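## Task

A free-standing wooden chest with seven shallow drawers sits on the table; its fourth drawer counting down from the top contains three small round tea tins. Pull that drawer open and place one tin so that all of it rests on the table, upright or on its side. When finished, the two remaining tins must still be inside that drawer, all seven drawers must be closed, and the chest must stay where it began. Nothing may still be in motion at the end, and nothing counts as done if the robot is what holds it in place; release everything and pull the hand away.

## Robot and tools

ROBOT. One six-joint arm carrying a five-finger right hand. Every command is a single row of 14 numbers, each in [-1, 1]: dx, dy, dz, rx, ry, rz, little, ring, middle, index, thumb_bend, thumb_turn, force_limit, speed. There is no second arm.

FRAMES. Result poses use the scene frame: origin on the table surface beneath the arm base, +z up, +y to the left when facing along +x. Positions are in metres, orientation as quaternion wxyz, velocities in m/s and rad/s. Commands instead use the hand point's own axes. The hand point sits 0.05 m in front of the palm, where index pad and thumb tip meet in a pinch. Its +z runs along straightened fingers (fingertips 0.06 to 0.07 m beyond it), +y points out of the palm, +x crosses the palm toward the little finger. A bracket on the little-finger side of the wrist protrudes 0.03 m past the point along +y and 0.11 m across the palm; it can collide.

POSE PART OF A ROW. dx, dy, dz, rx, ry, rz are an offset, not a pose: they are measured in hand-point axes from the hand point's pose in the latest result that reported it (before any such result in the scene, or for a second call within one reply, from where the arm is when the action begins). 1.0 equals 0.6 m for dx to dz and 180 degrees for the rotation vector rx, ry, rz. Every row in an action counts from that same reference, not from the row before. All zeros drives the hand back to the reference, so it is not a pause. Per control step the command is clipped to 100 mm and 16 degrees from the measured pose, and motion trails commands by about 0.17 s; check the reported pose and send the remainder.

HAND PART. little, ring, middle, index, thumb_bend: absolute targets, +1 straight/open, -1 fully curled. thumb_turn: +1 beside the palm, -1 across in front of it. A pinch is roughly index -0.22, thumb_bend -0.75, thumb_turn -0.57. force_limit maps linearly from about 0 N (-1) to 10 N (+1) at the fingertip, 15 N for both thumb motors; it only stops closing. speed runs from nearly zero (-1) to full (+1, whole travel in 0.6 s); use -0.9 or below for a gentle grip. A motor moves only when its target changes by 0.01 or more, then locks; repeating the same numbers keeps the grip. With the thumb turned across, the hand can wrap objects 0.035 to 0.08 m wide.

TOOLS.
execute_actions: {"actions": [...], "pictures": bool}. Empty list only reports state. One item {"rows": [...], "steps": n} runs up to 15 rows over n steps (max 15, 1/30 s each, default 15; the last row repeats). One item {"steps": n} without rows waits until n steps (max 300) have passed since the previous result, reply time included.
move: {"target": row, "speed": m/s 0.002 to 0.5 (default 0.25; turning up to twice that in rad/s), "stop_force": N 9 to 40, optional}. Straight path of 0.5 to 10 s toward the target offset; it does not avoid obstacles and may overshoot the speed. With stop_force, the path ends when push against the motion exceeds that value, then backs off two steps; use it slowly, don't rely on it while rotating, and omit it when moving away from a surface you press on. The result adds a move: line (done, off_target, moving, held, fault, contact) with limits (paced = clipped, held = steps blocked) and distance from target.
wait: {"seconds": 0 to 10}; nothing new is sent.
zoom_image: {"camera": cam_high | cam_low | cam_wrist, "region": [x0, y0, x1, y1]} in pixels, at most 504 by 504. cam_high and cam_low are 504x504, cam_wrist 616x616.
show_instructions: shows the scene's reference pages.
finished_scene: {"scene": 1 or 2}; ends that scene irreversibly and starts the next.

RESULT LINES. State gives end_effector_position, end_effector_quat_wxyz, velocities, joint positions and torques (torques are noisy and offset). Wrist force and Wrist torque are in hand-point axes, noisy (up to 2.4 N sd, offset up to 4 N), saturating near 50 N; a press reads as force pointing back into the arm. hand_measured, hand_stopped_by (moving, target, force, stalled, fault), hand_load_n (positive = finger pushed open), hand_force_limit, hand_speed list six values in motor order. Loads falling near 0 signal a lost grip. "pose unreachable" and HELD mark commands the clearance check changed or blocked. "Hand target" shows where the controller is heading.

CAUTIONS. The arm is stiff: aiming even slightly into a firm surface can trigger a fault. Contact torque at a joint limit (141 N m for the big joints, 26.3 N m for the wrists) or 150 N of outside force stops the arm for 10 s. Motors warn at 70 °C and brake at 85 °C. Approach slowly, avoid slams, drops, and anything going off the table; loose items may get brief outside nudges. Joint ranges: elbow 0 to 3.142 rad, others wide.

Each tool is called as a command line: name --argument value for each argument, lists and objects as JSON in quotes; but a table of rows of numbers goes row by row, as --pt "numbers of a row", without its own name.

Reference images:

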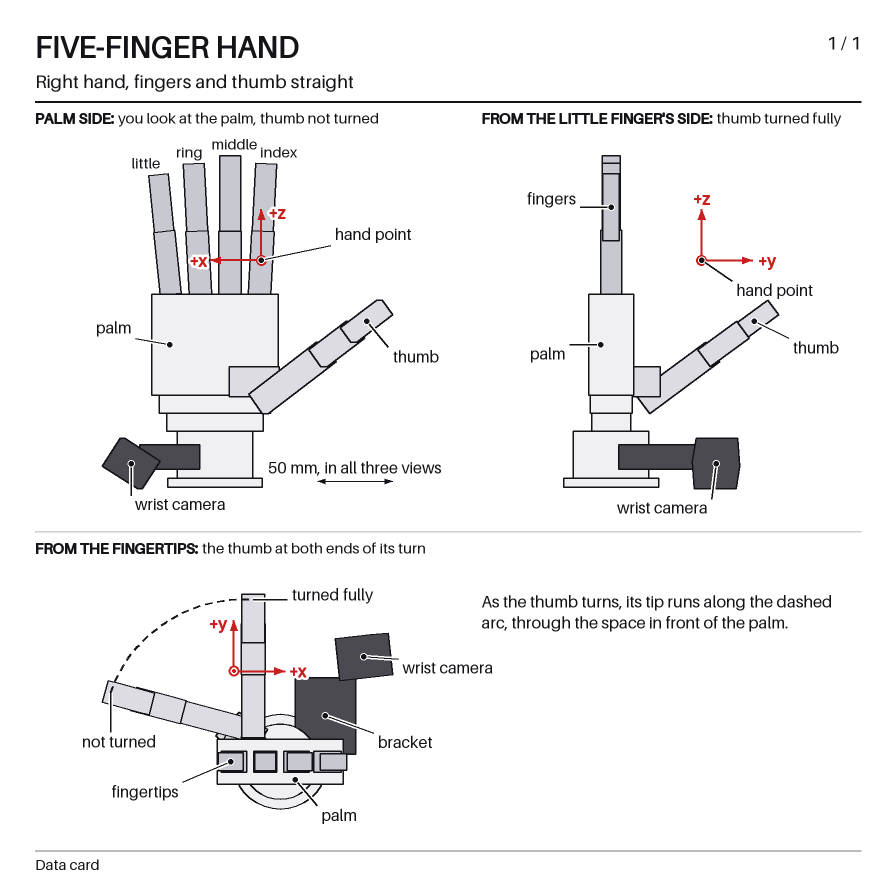

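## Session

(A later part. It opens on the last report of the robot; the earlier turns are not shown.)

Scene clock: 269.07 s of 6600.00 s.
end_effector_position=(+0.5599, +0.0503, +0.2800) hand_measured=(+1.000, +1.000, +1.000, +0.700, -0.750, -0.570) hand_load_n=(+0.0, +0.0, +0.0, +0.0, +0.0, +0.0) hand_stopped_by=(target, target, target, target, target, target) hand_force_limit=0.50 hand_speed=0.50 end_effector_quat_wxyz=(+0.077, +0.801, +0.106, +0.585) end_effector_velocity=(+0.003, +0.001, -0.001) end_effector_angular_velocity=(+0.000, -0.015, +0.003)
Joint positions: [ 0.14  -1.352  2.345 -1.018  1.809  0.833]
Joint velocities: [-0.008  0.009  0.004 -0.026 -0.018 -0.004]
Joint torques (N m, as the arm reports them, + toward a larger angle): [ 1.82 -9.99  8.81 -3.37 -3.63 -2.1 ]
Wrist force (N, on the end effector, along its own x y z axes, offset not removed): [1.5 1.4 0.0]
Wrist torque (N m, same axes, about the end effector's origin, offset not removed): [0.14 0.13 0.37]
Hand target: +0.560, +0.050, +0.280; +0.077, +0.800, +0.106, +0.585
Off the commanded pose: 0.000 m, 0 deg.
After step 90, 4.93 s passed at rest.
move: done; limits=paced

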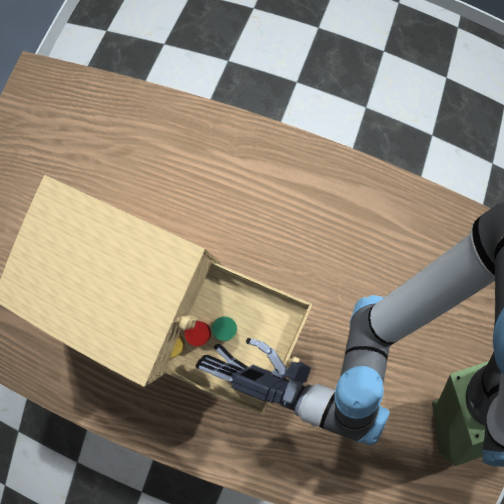

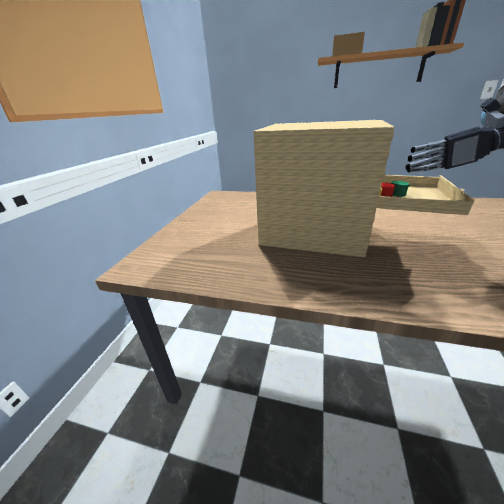

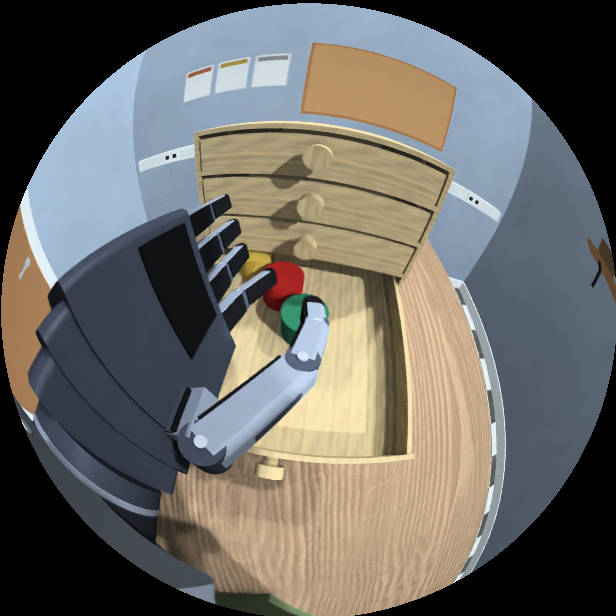

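move --target '[0,0,0,0,0,0.583,1,1,1,0.7,-0.75,-0.57,0.5,0.5]' --speed 0.5

Scene clock: 274.10 s of 6600.00 s.
end_effector_position=(+0.5598, +0.0504, +0.2800) hand_measured=(+1.000, +1.000, +1.000, +0.700, -0.750, -0.570) hand_load_n=(+0.0, +0.0, +0.0, +0.0, +0.0, +0.0) hand_stopped_by=(target, target, target, target, target, target) hand_force_limit=0.50 hand_speed=0.50 end_effector_quat_wxyz=(-0.416, +0.572, -0.570, +0.418) end_effector_velocity=(+0.001, +0.000, +0.001) end_effector_angular_velocity=(+0.014, -0.002, -0.001)
Joint positions: [-0.084 -1.651  2.35  -0.724  1.586  2.668]
Joint velocities: [-0.005 -0.001 -0.     0.001 -0.009  0.014]
Joint torques (N m, as the arm reports them, + toward a larger angle): [ -2.04 -32.22   3.91   1.41  -3.2    1.78]
Wrist force (N, on the end effector, along its own x y z axes, offset not removed): [1.8 0.9 2.4]
Wrist torque (N m, same axes, about the end effector's origin, offset not removed): [0.08 0.00 0.36]
Hand target: +0.560, +0.050, +0.280; -0.417, +0.572, -0.570, +0.417
Off the commanded pose: 0.000 m, 0 deg.
move: done

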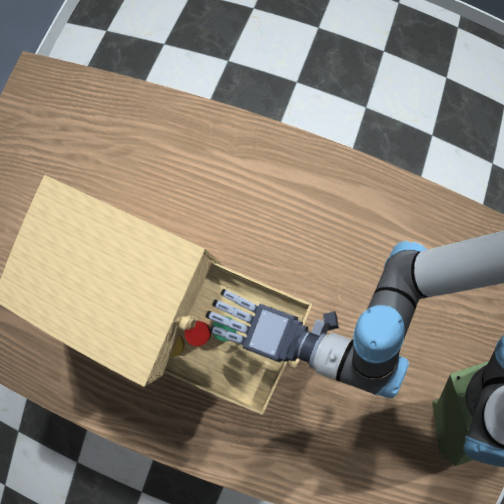

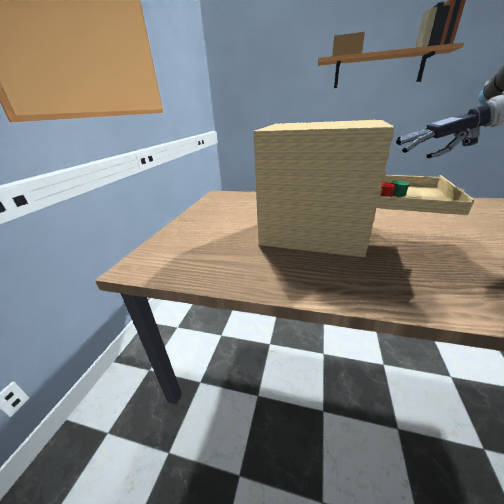

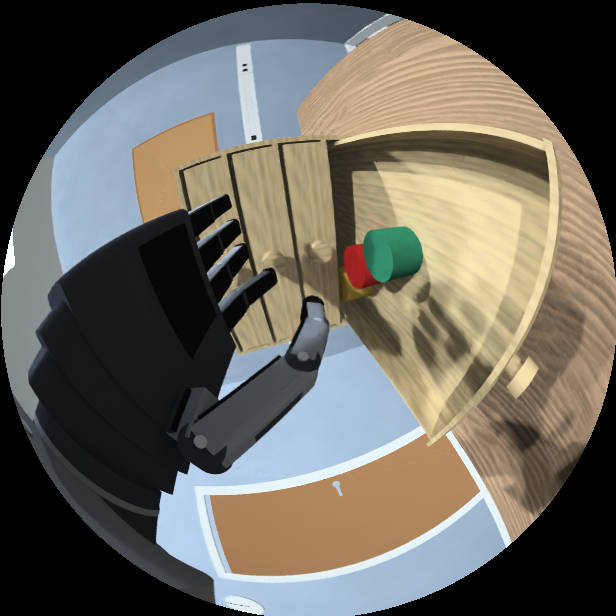

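move --target '[-0.035,0.029,0.074,-0.022,0.09,0.029,1,1,1,0.72,-0.75,-0.57,0.5,0.5]' --speed 0.15

zoom_image --camera "cam_high" --region '[160, 260, 320, 420]'

Scene clock: 279.13 s of 6600.00 s.
end_effector_position=(+0.5966, +0.0712, +0.2500) hand_measured=(+1.000, +1.000, +1.000, +0.720, -0.750, -0.570) hand_load_n=(+0.0, +0.0, +0.0, +0.0, +0.0, +0.0) hand_stopped_by=(target, target, target, target, target, target) hand_force_limit=0.50 hand_speed=0.50 end_effector_quat_wxyz=(+0.331, -0.496, +0.662, -0.455) end_effector_velocity=(+0.003, +0.000, -0.001) end_effector_angular_velocity=(-0.002, +0.003, -0.016)
Joint positions: [ 0.135 -1.385  2.196 -0.899  2.089  2.731]
Joint velocities: [ 0.008  0.012 -0.012 -0.005  0.023 -0.   ]
Joint torques (N m, as the arm reports them, + toward a larger angle): [ 28.66 -13.97 -25.75  -3.14   1.95   1.86]
Wrist force (N, on the end effector, along its own x y z axes, offset not removed): [2.4 1.4 -0.5]
Wrist torque (N m, same axes, about the end effector's origin, offset not removed): [0.35 -0.05 0.38]
Hand target: +0.597, +0.071, +0.250; +0.331, -0.495, +0.662, -0.455
Off the commanded pose: 0.000 m, 0 deg.
After step 90, 0.57 s passed at rest.
move: done

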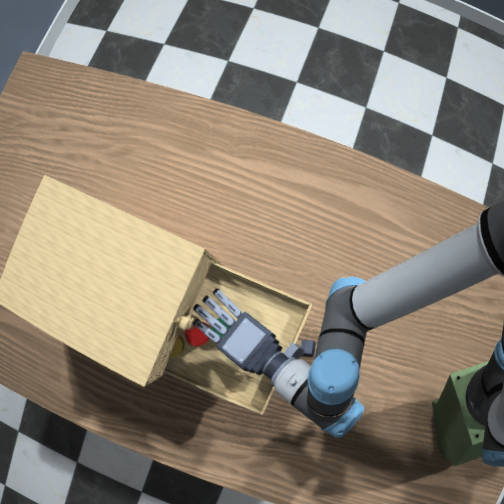

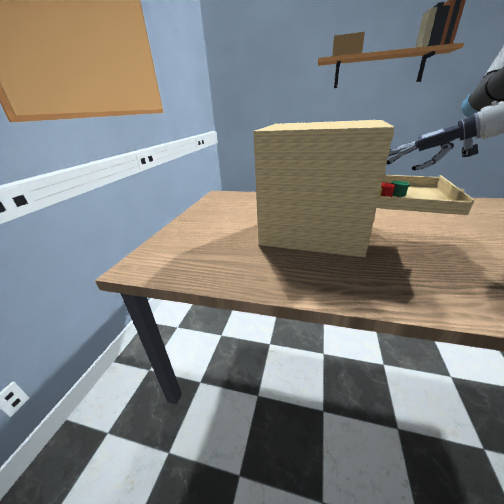

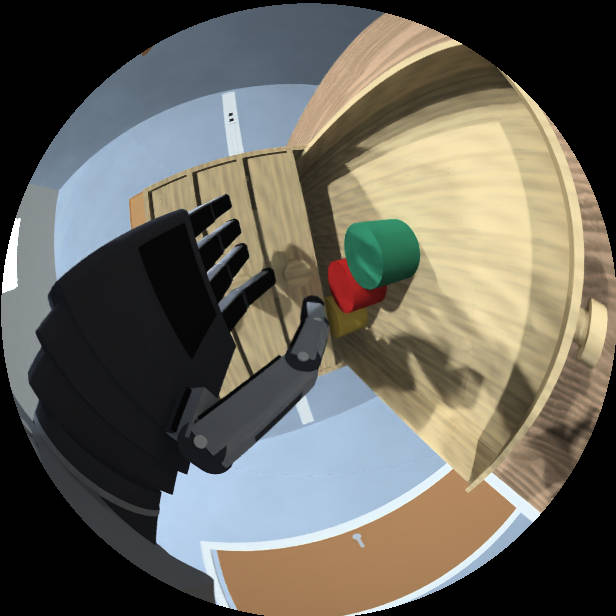

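Region (160, 260, 320, 420) of cam_high's 504x504 image, scaled by 3.150, with more detail than that image has.

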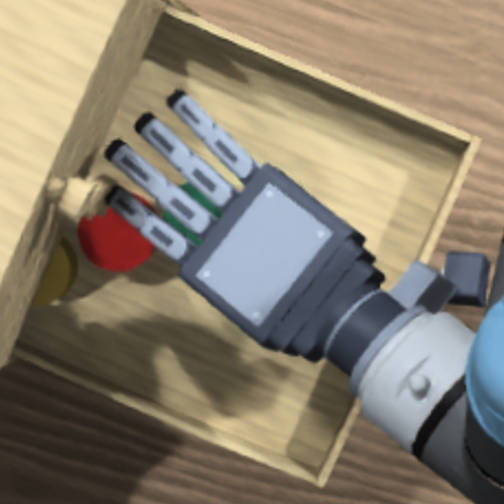

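move --target '[0.035,0.038,-0.005,0,0,0,1,1,1,0.8,-0.75,-0.57,0.5,0.5]' --speed 0.05

zoom_image --camera "cam_high" --region '[160, 260, 320, 420]'

zoom_image --camera "cam_low" --region '[370, 110, 504, 230]'

Scene clock: 286.87 s of 6600.00 s.
end_effector_position=(+0.5799, +0.0543, +0.2303) hand_measured=(+1.000, +1.000, +1.000, +0.800, -0.750, -0.570) hand_load_n=(+0.0, +0.0, +0.0, +0.0, +0.0, +0.0) hand_stopped_by=(target, target, target, target, target, target) hand_force_limit=0.50 hand_speed=0.50 end_effector_quat_wxyz=(+0.331, -0.496, +0.662, -0.455) end_effector_velocity=(-0.001, -0.001, -0.001) end_effector_angular_velocity=(-0.001, -0.001, +0.001)
Joint positions: [ 0.068 -1.4    2.269 -0.953  2.021  2.737]
Joint velocities: [-0.005 -0.001  0.006 -0.005 -0.006 -0.001]
Joint torques (N m, as the arm reports them, + toward a larger angle): [  1.54 -35.73   5.48  -3.23  -3.18   1.95]
Wrist force (N, on the end effector, along its own x y z axes, offset not removed): [-0.1 0.4 -0.1]
Wrist torque (N m, same axes, about the end effector's origin, offset not removed): [0.10 0.32 0.26]
Hand target: +0.580, +0.054, +0.230; +0.331, -0.496, +0.662, -0.455
Off the commanded pose: 0.000 m, 0 deg.
After step 90, 3.70 s passed at rest.
move: done

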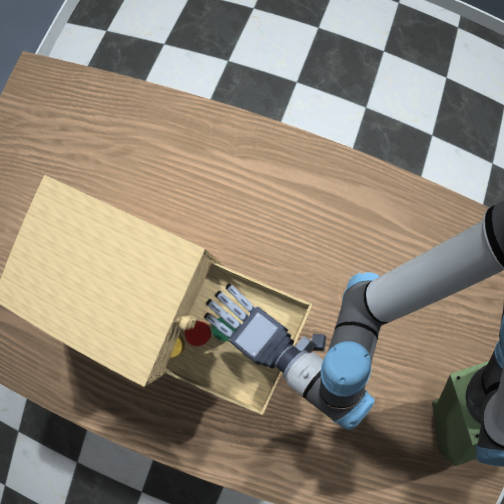

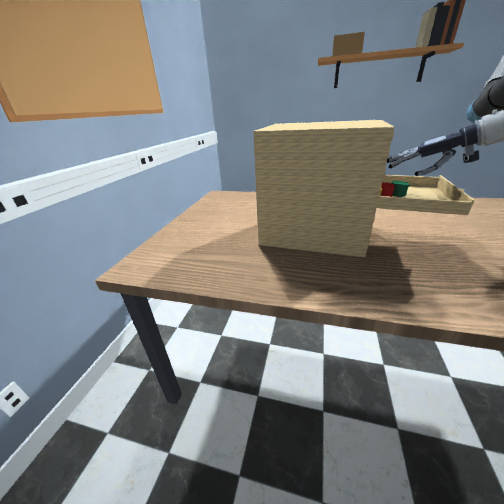

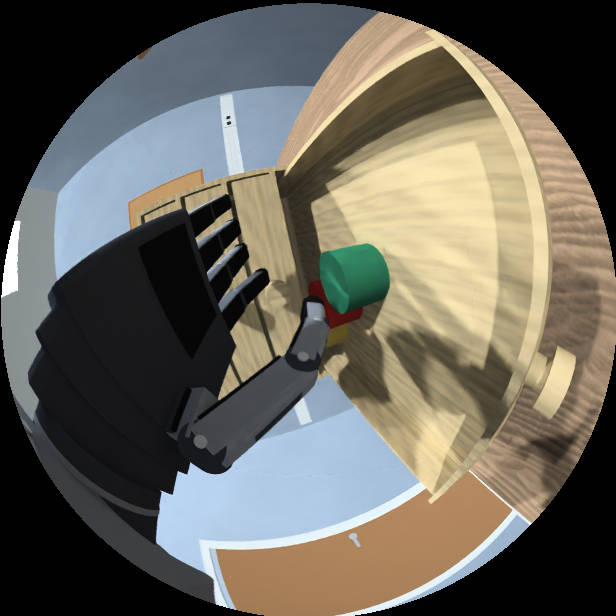

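Region (160, 260, 320, 420) of cam_high's 504x504 image, scaled by 3.150, with more detail than that image has.

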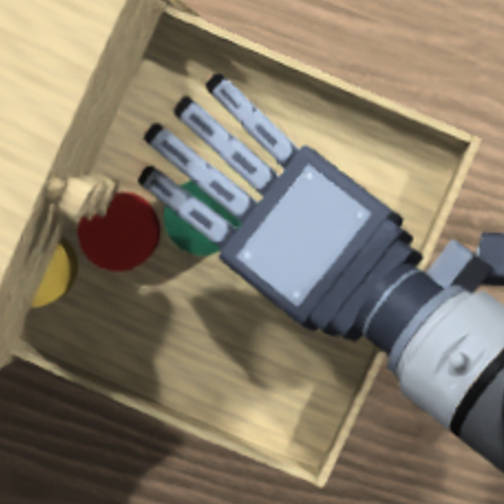

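Region (370, 110, 504, 230) of cam_low's 504x504 image, scaled by 3.761, with more detail than that image has; it fills the top 451 rows of this view, and the rest is white.

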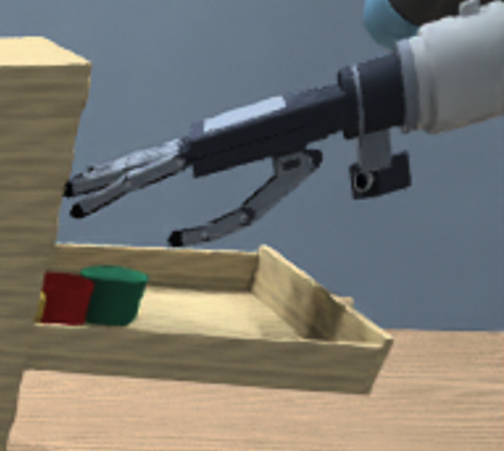

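move --target '[0,0.0637,0.0432,0,0,0,1,1,1,0.8,-0.75,-0.57,0.5,0.5]' --speed 0.04

zoom_image --camera "cam_high" --region '[160, 260, 320, 420]'

zoom_image --camera "cam_low" --region '[370, 110, 504, 230]'

Scene clock: 292.93 s of 6600.00 s.
end_effector_position=(+0.5894, +0.0509, +0.1855) hand_measured=(+1.000, +1.000, +1.000, +0.800, -0.750, -0.570) hand_load_n=(+0.0, +0.0, +0.0, +0.0, +0.0, +0.0) hand_stopped_by=(target, target, target, target, target, target) hand_force_limit=0.50 hand_speed=0.50 end_effector_quat_wxyz=(+0.331, -0.496, +0.662, -0.455) end_effector_velocity=(-0.000, -0.000, -0.003) end_effector_angular_velocity=(-0.000, +0.001, +0.000)
Joint positions: [-0.003 -1.298  2.266 -1.05   1.951  2.744]
Joint velocities: [-0.004  0.006  0.001 -0.006 -0.004  0.   ]
Joint torques (N m, as the arm reports them, + toward a larger angle): [  4.98 -13.19 -21.1   -3.13  -3.02   1.9 ]
Wrist force (N, on the end effector, along its own x y z axes, offset not removed): [1.1 2.0 -1.1]
Wrist torque (N m, same axes, about the end effector's origin, offset not removed): [0.47 0.22 0.39]
Hand target: +0.589, +0.051, +0.185; +0.331, -0.496, +0.662, -0.455
Off the commanded pose: 0.000 m, 0 deg.
After step 90, 1.53 s passed at rest.
move: done

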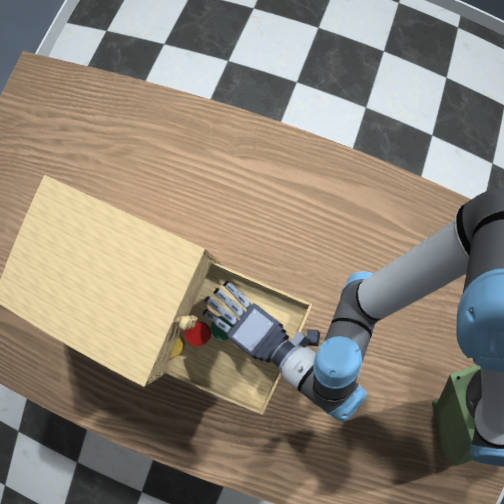

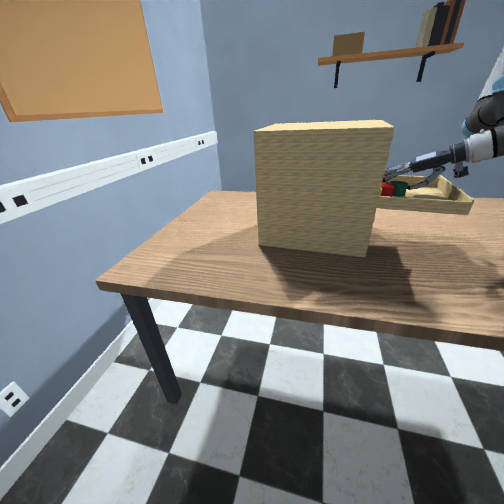

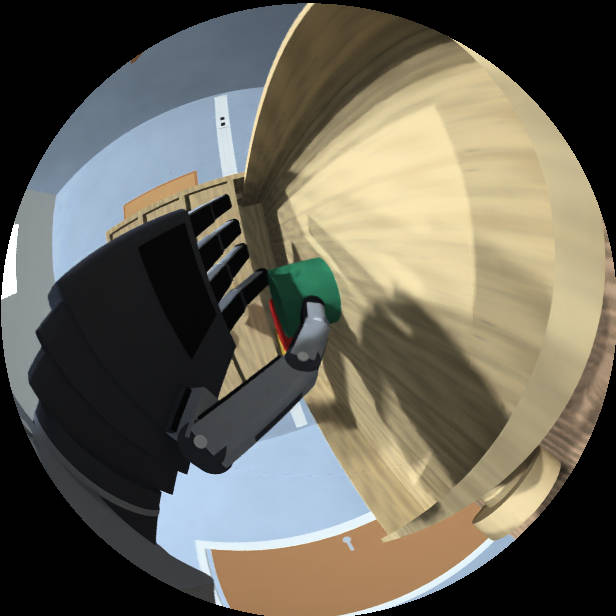

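Region (160, 260, 320, 420) of cam_high's 504x504 image, scaled by 3.150, with more detail than that image has.

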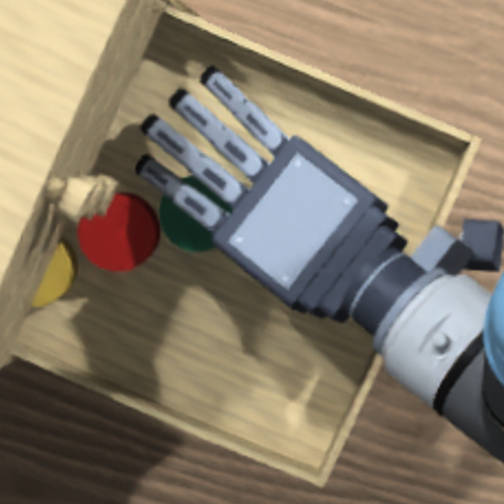

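Region (370, 110, 504, 230) of cam_low's 504x504 image, scaled by 3.761, with more detail than that image has; it fills the top 451 rows of this view, and the rest is white.

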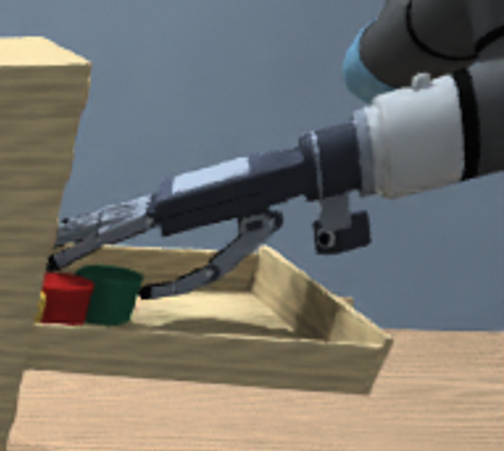

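move --target '[0,0.0125,0.003,0,0,0,1,1,1,0.8,-0.75,-0.57,0.5,0.5]' --speed 0.02

move --target '[0,0,0,0,0,0,1,1,1,0.0,-0.75,-0.57,0.2,-0.85]'

zoom_image --camera "cam_low" --region '[370, 110, 504, 230]'

zoom_image --camera "cam_wrist" --region '[200, 200, 400, 400]'

Scene clock: 296.17 s of 6600.00 s.
end_effector_position=(+0.5884, +0.0511, +0.1782) hand_measured=(+1.000, +1.000, +1.000, +0.800, -0.750, -0.570) hand_load_n=(+0.0, +0.0, +0.0, +0.0, +0.0, +0.0) hand_stopped_by=(target, target, target, target, target, target) hand_force_limit=0.50 hand_speed=0.50 end_effector_quat_wxyz=(+0.331, -0.496, +0.662, -0.454) end_effector_velocity=(-0.000, +0.001, -0.002) end_effector_angular_velocity=(+0.000, -0.000, +0.001)
Joint positions: [-0.012 -1.281  2.271 -1.071  1.942  2.745]
Joint velocities: [-0.002  0.005  0.002 -0.007 -0.003 -0.   ]
Joint torques (N m, as the arm reports them, + toward a larger angle): [  2.54 -14.48   9.96  -3.34  -3.43   1.77]
Wrist force (N, on the end effector, along its own x y z axes, offset not removed): [2.6 -0.7 1.3]
Wrist torque (N m, same axes, about the end effector's origin, offset not removed): [-0.10 -0.05 0.27]
Hand target: +0.588, +0.051, +0.178; +0.331, -0.496, +0.662, -0.454
Off the commanded pose: 0.000 m, 0 deg.
move: done

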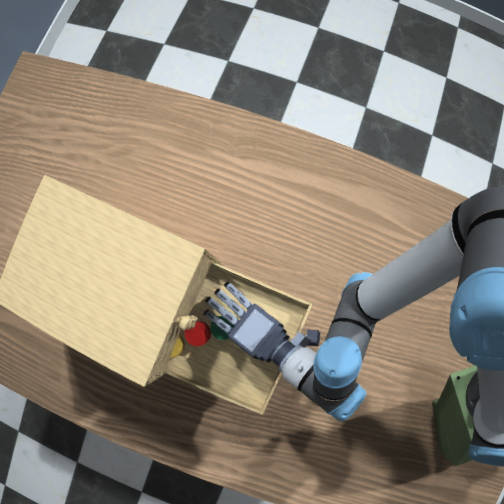

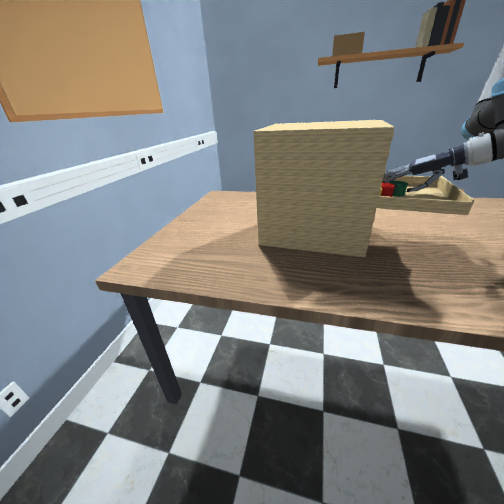

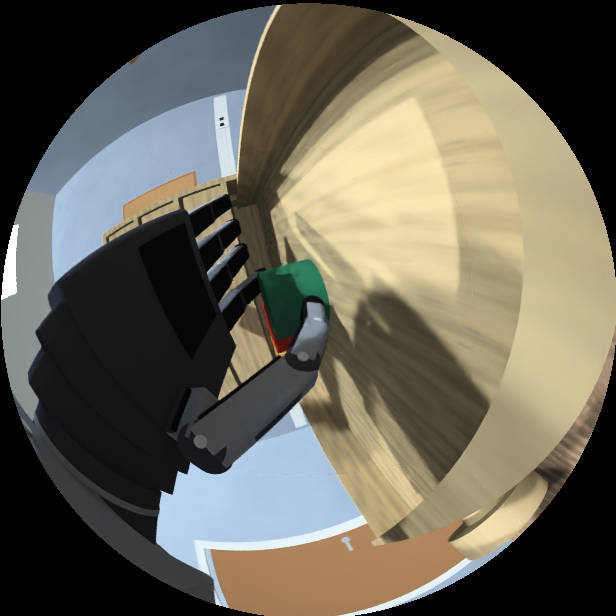

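Scene clock: 296.77 s of 6600.00 s.
end_effector_position=(+0.5883, +0.0511, +0.1781) hand_measured=(+1.000, +1.000, +1.000, +0.720, -0.748, -0.570) hand_load_n=(+0.0, +0.0, +0.0, +7.0, +2.5, -0.5) hand_stopped_by=(target, target, target, force, target, target) hand_force_limit=0.20 hand_speed=-0.85 end_effector_quat_wxyz=(+0.331, -0.496, +0.662, -0.454) end_effector_velocity=(+0.000, -0.000, -0.000) end_effector_angular_velocity=(+0.001, -0.000, -0.001)
Joint positions: [-0.012 -1.281  2.271 -1.071  1.942  2.745]
Joint velocities: [-0.     0.    -0.     0.001  0.     0.001]
Joint torques (N m, as the arm reports them, + toward a larger angle): [ 15.79 -31.63  -1.54   3.41   1.97   1.24]
Wrist force (N, on the end effector, along its own x y z axes, offset not removed): [0.9 -11.0 -1.1]
Wrist torque (N m, same axes, about the end effector's origin, offset not removed): [-0.17 0.09 0.14]
Hand target: +0.588, +0.051, +0.178; +0.331, -0.496, +0.662, -0.454
Off the commanded pose: 0.000 m, 0 deg.
move: done

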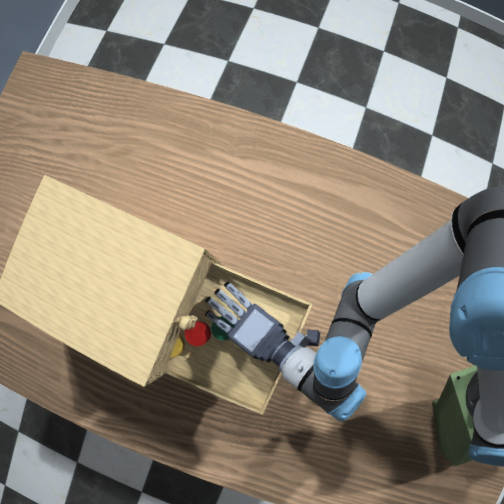

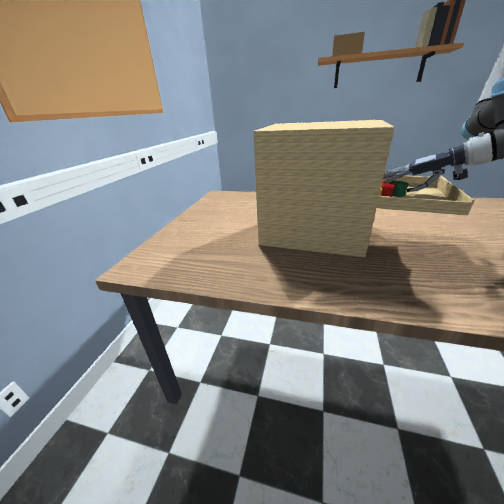

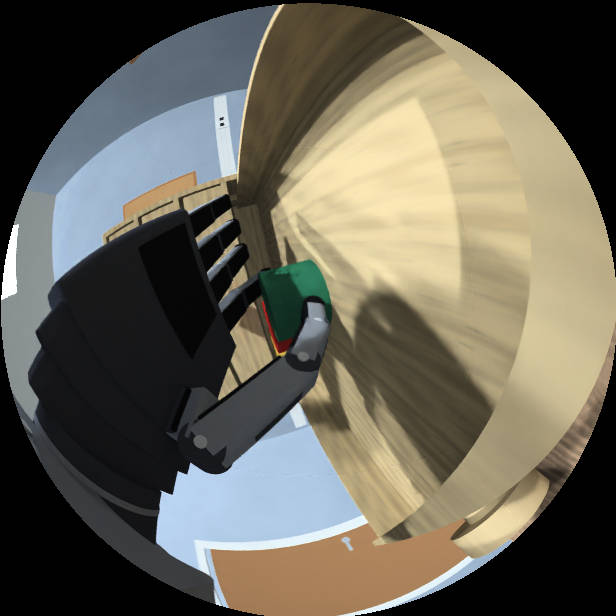

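Region (370, 110, 504, 230) of cam_low's 504x504 image, scaled by 3.761, with more detail than that image has; it fills the top 451 rows of this view, and the rest is white.

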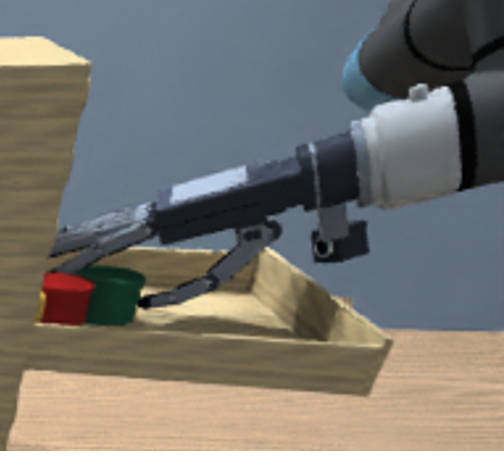

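Region (200, 200, 400, 400) of cam_wrist's 616x616 image, scaled by 2.520, with more detail than that image has.

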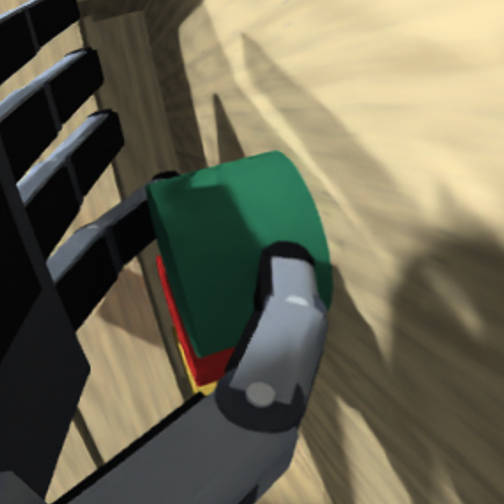

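move --target '[0,-0.0775,-0.0307,0,0,0,1,1,1,0.9,-0.75,-0.57,0.2,0.3]' --speed 0.05

move --target '[0,-0.0227,0.0258,-0.1,0,0,0.75,0.75,0.75,0.5,0.1,-0.75,0.2,0.3]' --speed 0.1

zoom_image --camera "cam_low" --region '[370, 110, 504, 230]'

zoom_image --camera "cam_high" --region '[160, 260, 320, 420]'

Scene clock: 310.87 s of 6600.00 s.
end_effector_position=(+0.5884, +0.0517, +0.2278) hand_measured=(+1.000, +1.000, +1.000, +0.900, -0.750, -0.570) hand_load_n=(+0.0, +0.0, +0.0, +0.0, +0.0, +0.0) hand_stopped_by=(target, target, target, target, target, target) hand_force_limit=0.20 hand_speed=0.30 end_effector_quat_wxyz=(+0.331, -0.496, +0.662, -0.454) end_effector_velocity=(-0.001, -0.000, +0.002) end_effector_angular_velocity=(-0.001, +0.001, +0.000)
Joint positions: [ 0.057 -1.39   2.249 -0.943  2.011  2.738]
Joint velocities: [ 0.003 -0.005 -0.001  0.007  0.004 -0.001]
Joint torques (N m, as the arm reports them, + toward a larger angle): [ 27.77 -36.41 -23.65   0.99   2.06  -1.76]
Wrist force (N, on the end effector, along its own x y z axes, offset not removed): [0.6 0.3 0.6]
Wrist torque (N m, same axes, about the end effector's origin, offset not removed): [0.12 0.24 0.44]
Hand target: +0.588, +0.052, +0.228; +0.331, -0.496, +0.662, -0.454
Off the commanded pose: 0.000 m, 0 deg.
After step 90, 9.70 s passed at rest.
move: done

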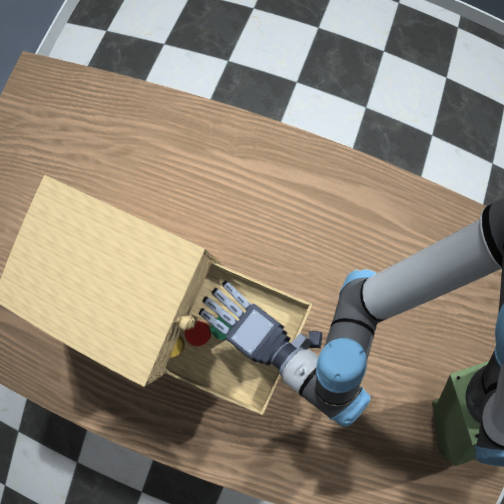

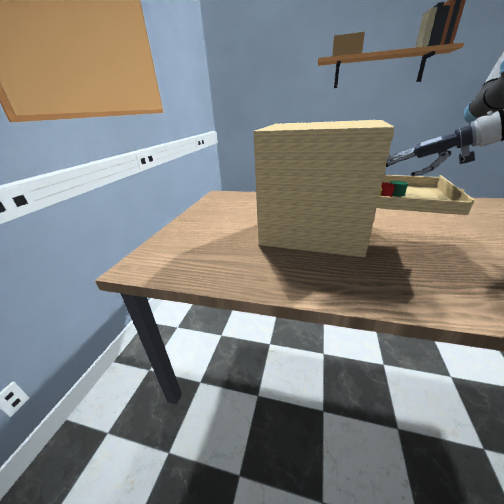

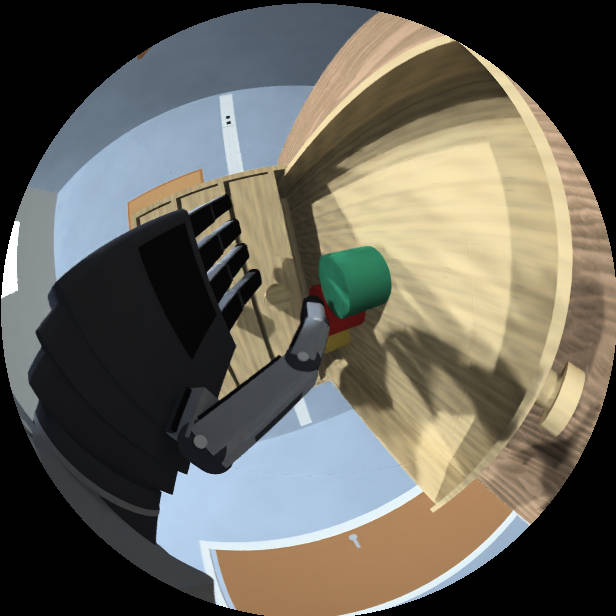

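Scene clock: 312.83 s of 6600.00 s.
end_effector_position=(+0.6068, +0.0461, +0.2349) hand_measured=(+0.750, +0.750, +0.750, +0.500, +0.100, -0.750) hand_load_n=(+0.0, +0.0, +0.0, +0.0, +0.0, +0.0) hand_stopped_by=(target, target, target, target, target, target) hand_force_limit=0.20 hand_speed=0.30 end_effector_quat_wxyz=(+0.250, -0.541, +0.725, -0.346) end_effector_velocity=(+0.001, -0.000, +0.000) end_effector_angular_velocity=(+0.005, +0.014, +0.000)
Joint positions: [ 0.086 -1.359  1.93  -0.315  2.139  2.906]
Joint velocities: [ 0.001  0.005 -0.016  0.029  0.004  0.009]
Joint torques (N m, as the arm reports them, + toward a larger angle): [ 29.55 -17.08 -25.51   2.27   2.29   1.65]
Wrist force (N, on the end effector, along its own x y z axes, offset not removed): [2.4 0.9 1.2]
Wrist torque (N m, same axes, about the end effector's origin, offset not removed): [0.06 -0.12 0.48]
Hand target: +0.607, +0.046, +0.235; +0.250, -0.541, +0.725, -0.345
Off the commanded pose: 0.000 m, 0 deg.
move: done

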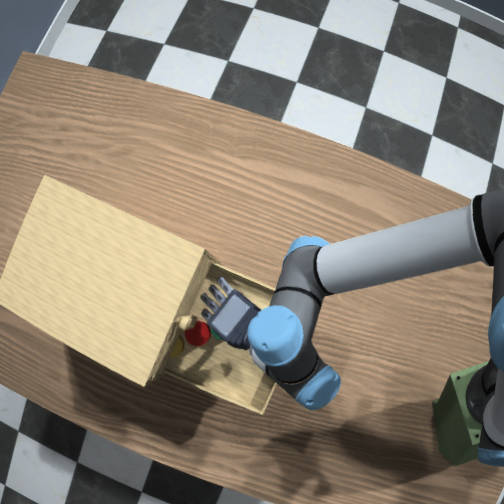

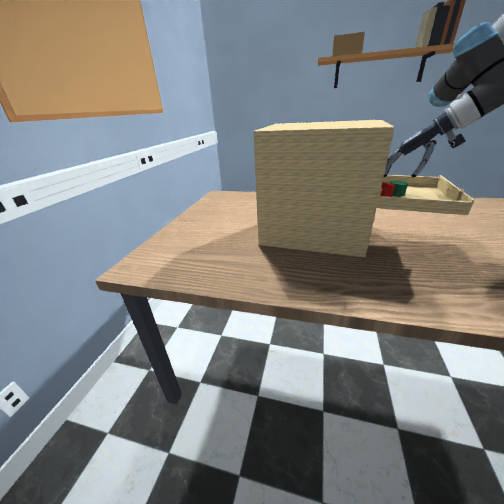

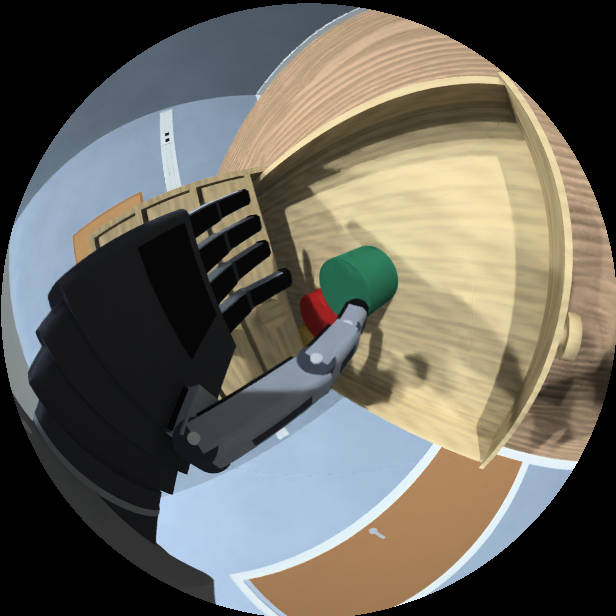

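Region (370, 110, 504, 230) of cam_low's 504x504 image, scaled by 3.761, with more detail than that image has; it fills the top 451 rows of this view, and the rest is white.

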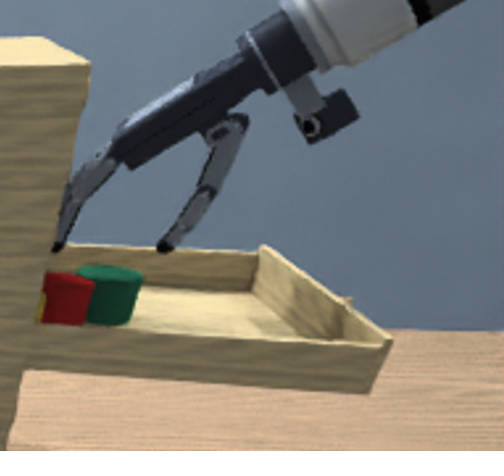

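Region (160, 260, 320, 420) of cam_high's 504x504 image, scaled by 3.150, with more detail than that image has.

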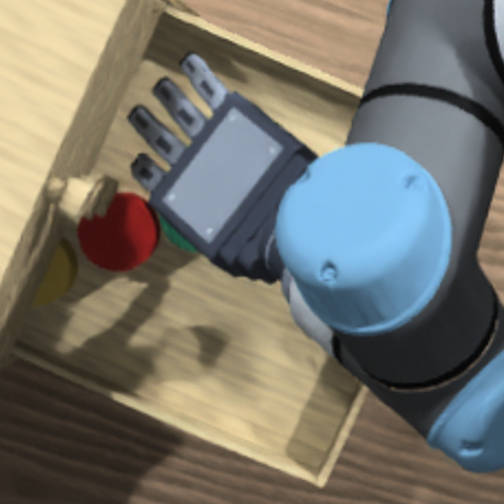

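move --target '[0,0.062,0.036,0,0,0,0.75,0.75,0.75,0.5,0.1,-0.75,0.2,0.3]' --speed 0.04

zoom_image --camera "cam_low" --region '[370, 110, 504, 230]'

zoom_image --camera "cam_wrist" --region '[220, 200, 420, 400]'

Scene clock: 318.50 s of 6600.00 s.
end_effector_position=(+0.6001, +0.0476, +0.1927) hand_measured=(+0.750, +0.750, +0.750, +0.500, +0.100, -0.750) hand_load_n=(+0.0, +0.0, +0.0, +0.0, +0.0, +0.0) hand_stopped_by=(target, target, target, target, target, target) hand_force_limit=0.20 hand_speed=0.30 end_effector_quat_wxyz=(+0.250, -0.541, +0.725, -0.346) end_effector_velocity=(-0.001, +0.000, -0.003) end_effector_angular_velocity=(+0.000, +0.001, -0.000)
Joint positions: [ 0.039 -1.308  1.983 -0.426  2.093  2.892]
Joint velocities: [-0.004  0.004  0.004 -0.007 -0.003 -0.001]
Joint torques (N m, as the arm reports them, + toward a larger angle): [  4.51 -15.69   4.38  -2.41  -3.02  -1.91]
Wrist force (N, on the end effector, along its own x y z axes, offset not removed): [2.0 0.5 -0.3]
Wrist torque (N m, same axes, about the end effector's origin, offset not removed): [0.28 -0.01 0.35]
Hand target: +0.600, +0.048, +0.192; +0.250, -0.541, +0.725, -0.346
Off the commanded pose: 0.000 m, 0 deg.
After step 90, 1.23 s passed at rest.
move: done

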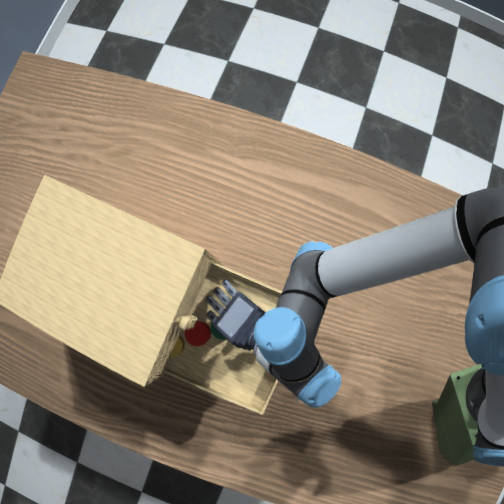

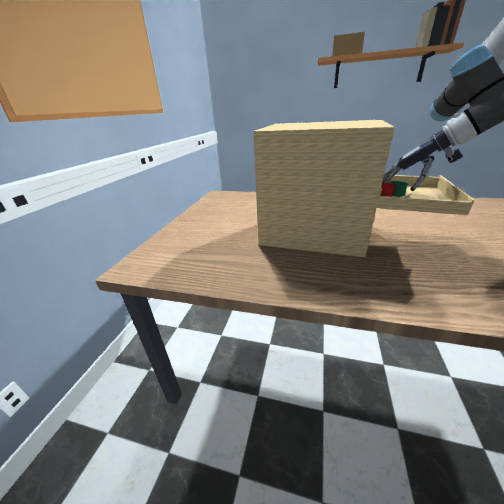

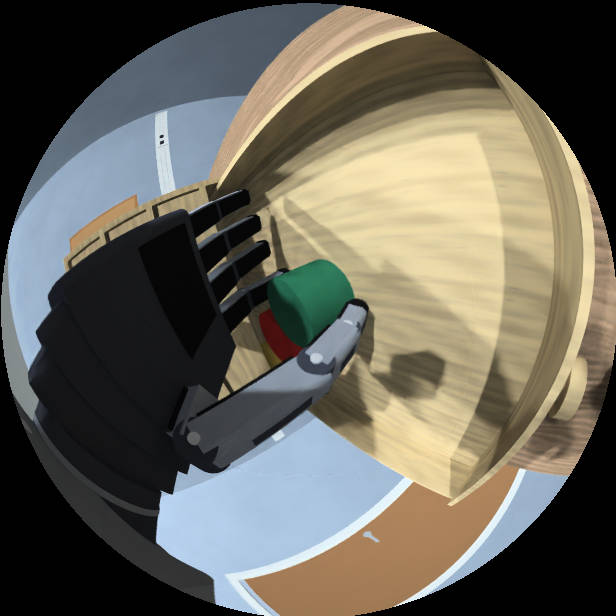

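Region (370, 110, 504, 230) of cam_low's 504x504 image, scaled by 3.761, with more detail than that image has; it fills the top 451 rows of this view, and the rest is white.

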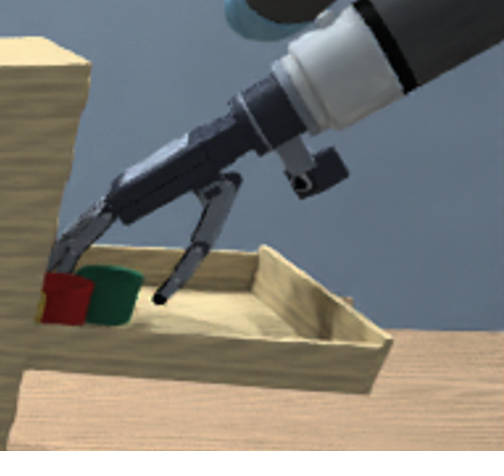

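Region (220, 200, 420, 400) of cam_wrist's 616x616 image, scaled by 2.520, with more detail than that image has.

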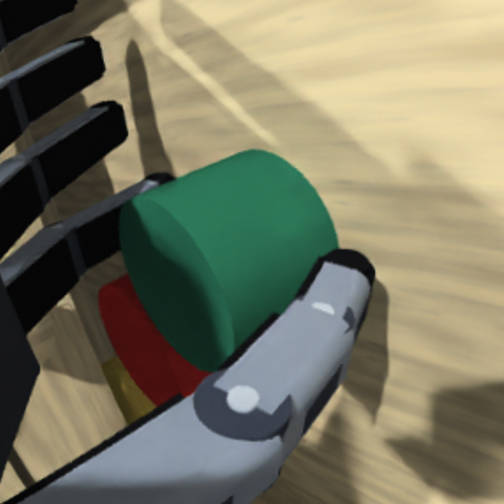

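move --target '[0,0,0,0,0,0,0.75,0.75,0.75,0.5,-0.25,-0.75,0.2,-0.7]'

zoom_image --camera "cam_low" --region '[370, 110, 504, 230]'

Scene clock: 320.97 s of 6600.00 s.
end_effector_position=(+0.6001, +0.0476, +0.1927) hand_measured=(+0.750, +0.750, +0.750, +0.500, -0.250, -0.750) hand_load_n=(+0.0, +0.0, +0.0, +0.0, +0.0, +0.0) hand_stopped_by=(target, target, target, target, target, target) hand_force_limit=0.20 hand_speed=-0.70 end_effector_quat_wxyz=(+0.250, -0.541, +0.725, -0.346) end_effector_velocity=(+0.000, -0.000, +0.000) end_effector_angular_velocity=(-0.000, -0.001, +0.000)
Joint positions: [ 0.039 -1.308  1.983 -0.426  2.093  2.892]
Joint velocities: [ 0. -0. -0. -0.  0. -0.]
Joint torques (N m, as the arm reports them, + toward a larger angle): [ 30.32 -41.13 -26.12   2.2    2.14   1.75]
Wrist force (N, on the end effector, along its own x y z axes, offset not removed): [0.9 1.4 0.0]
Wrist torque (N m, same axes, about the end effector's origin, offset not removed): [0.10 0.33 0.28]
Hand target: +0.600, +0.048, +0.193; +0.250, -0.541, +0.725, -0.346
Off the commanded pose: 0.000 m, 0 deg.
move: done

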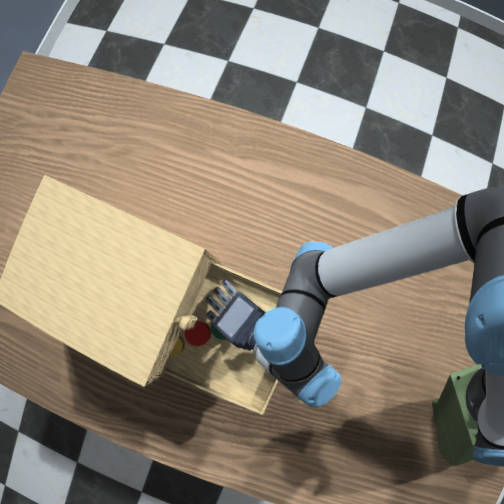

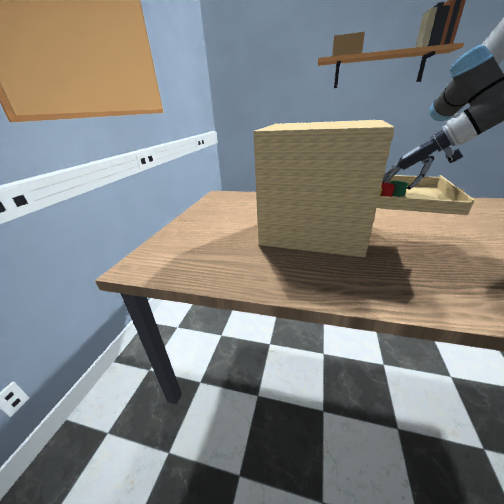

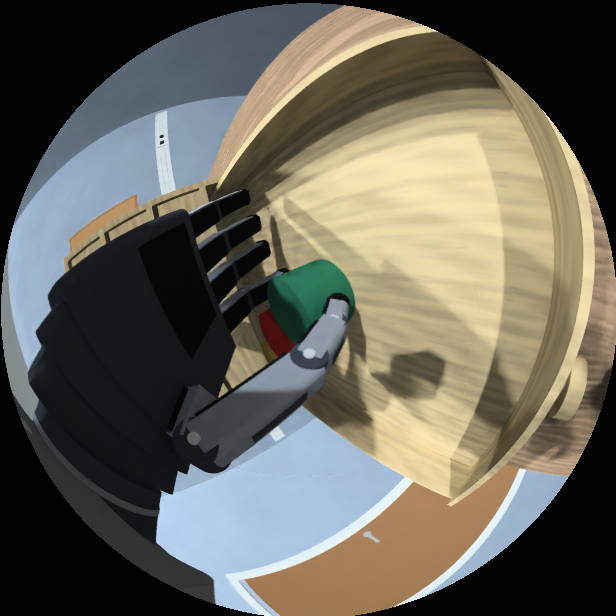

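Region (370, 110, 504, 230) of cam_low's 504x504 image, scaled by 3.761, with more detail than that image has; it fills the top 451 rows of this view, and the rest is white.

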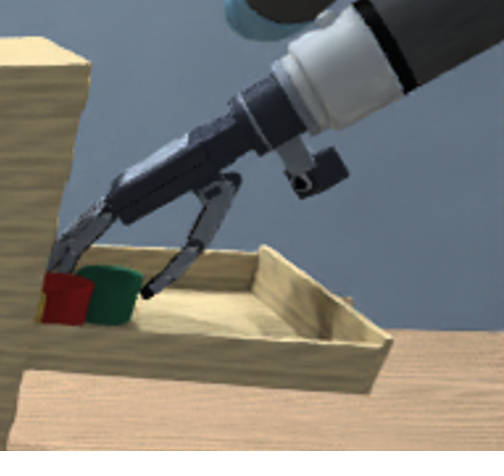

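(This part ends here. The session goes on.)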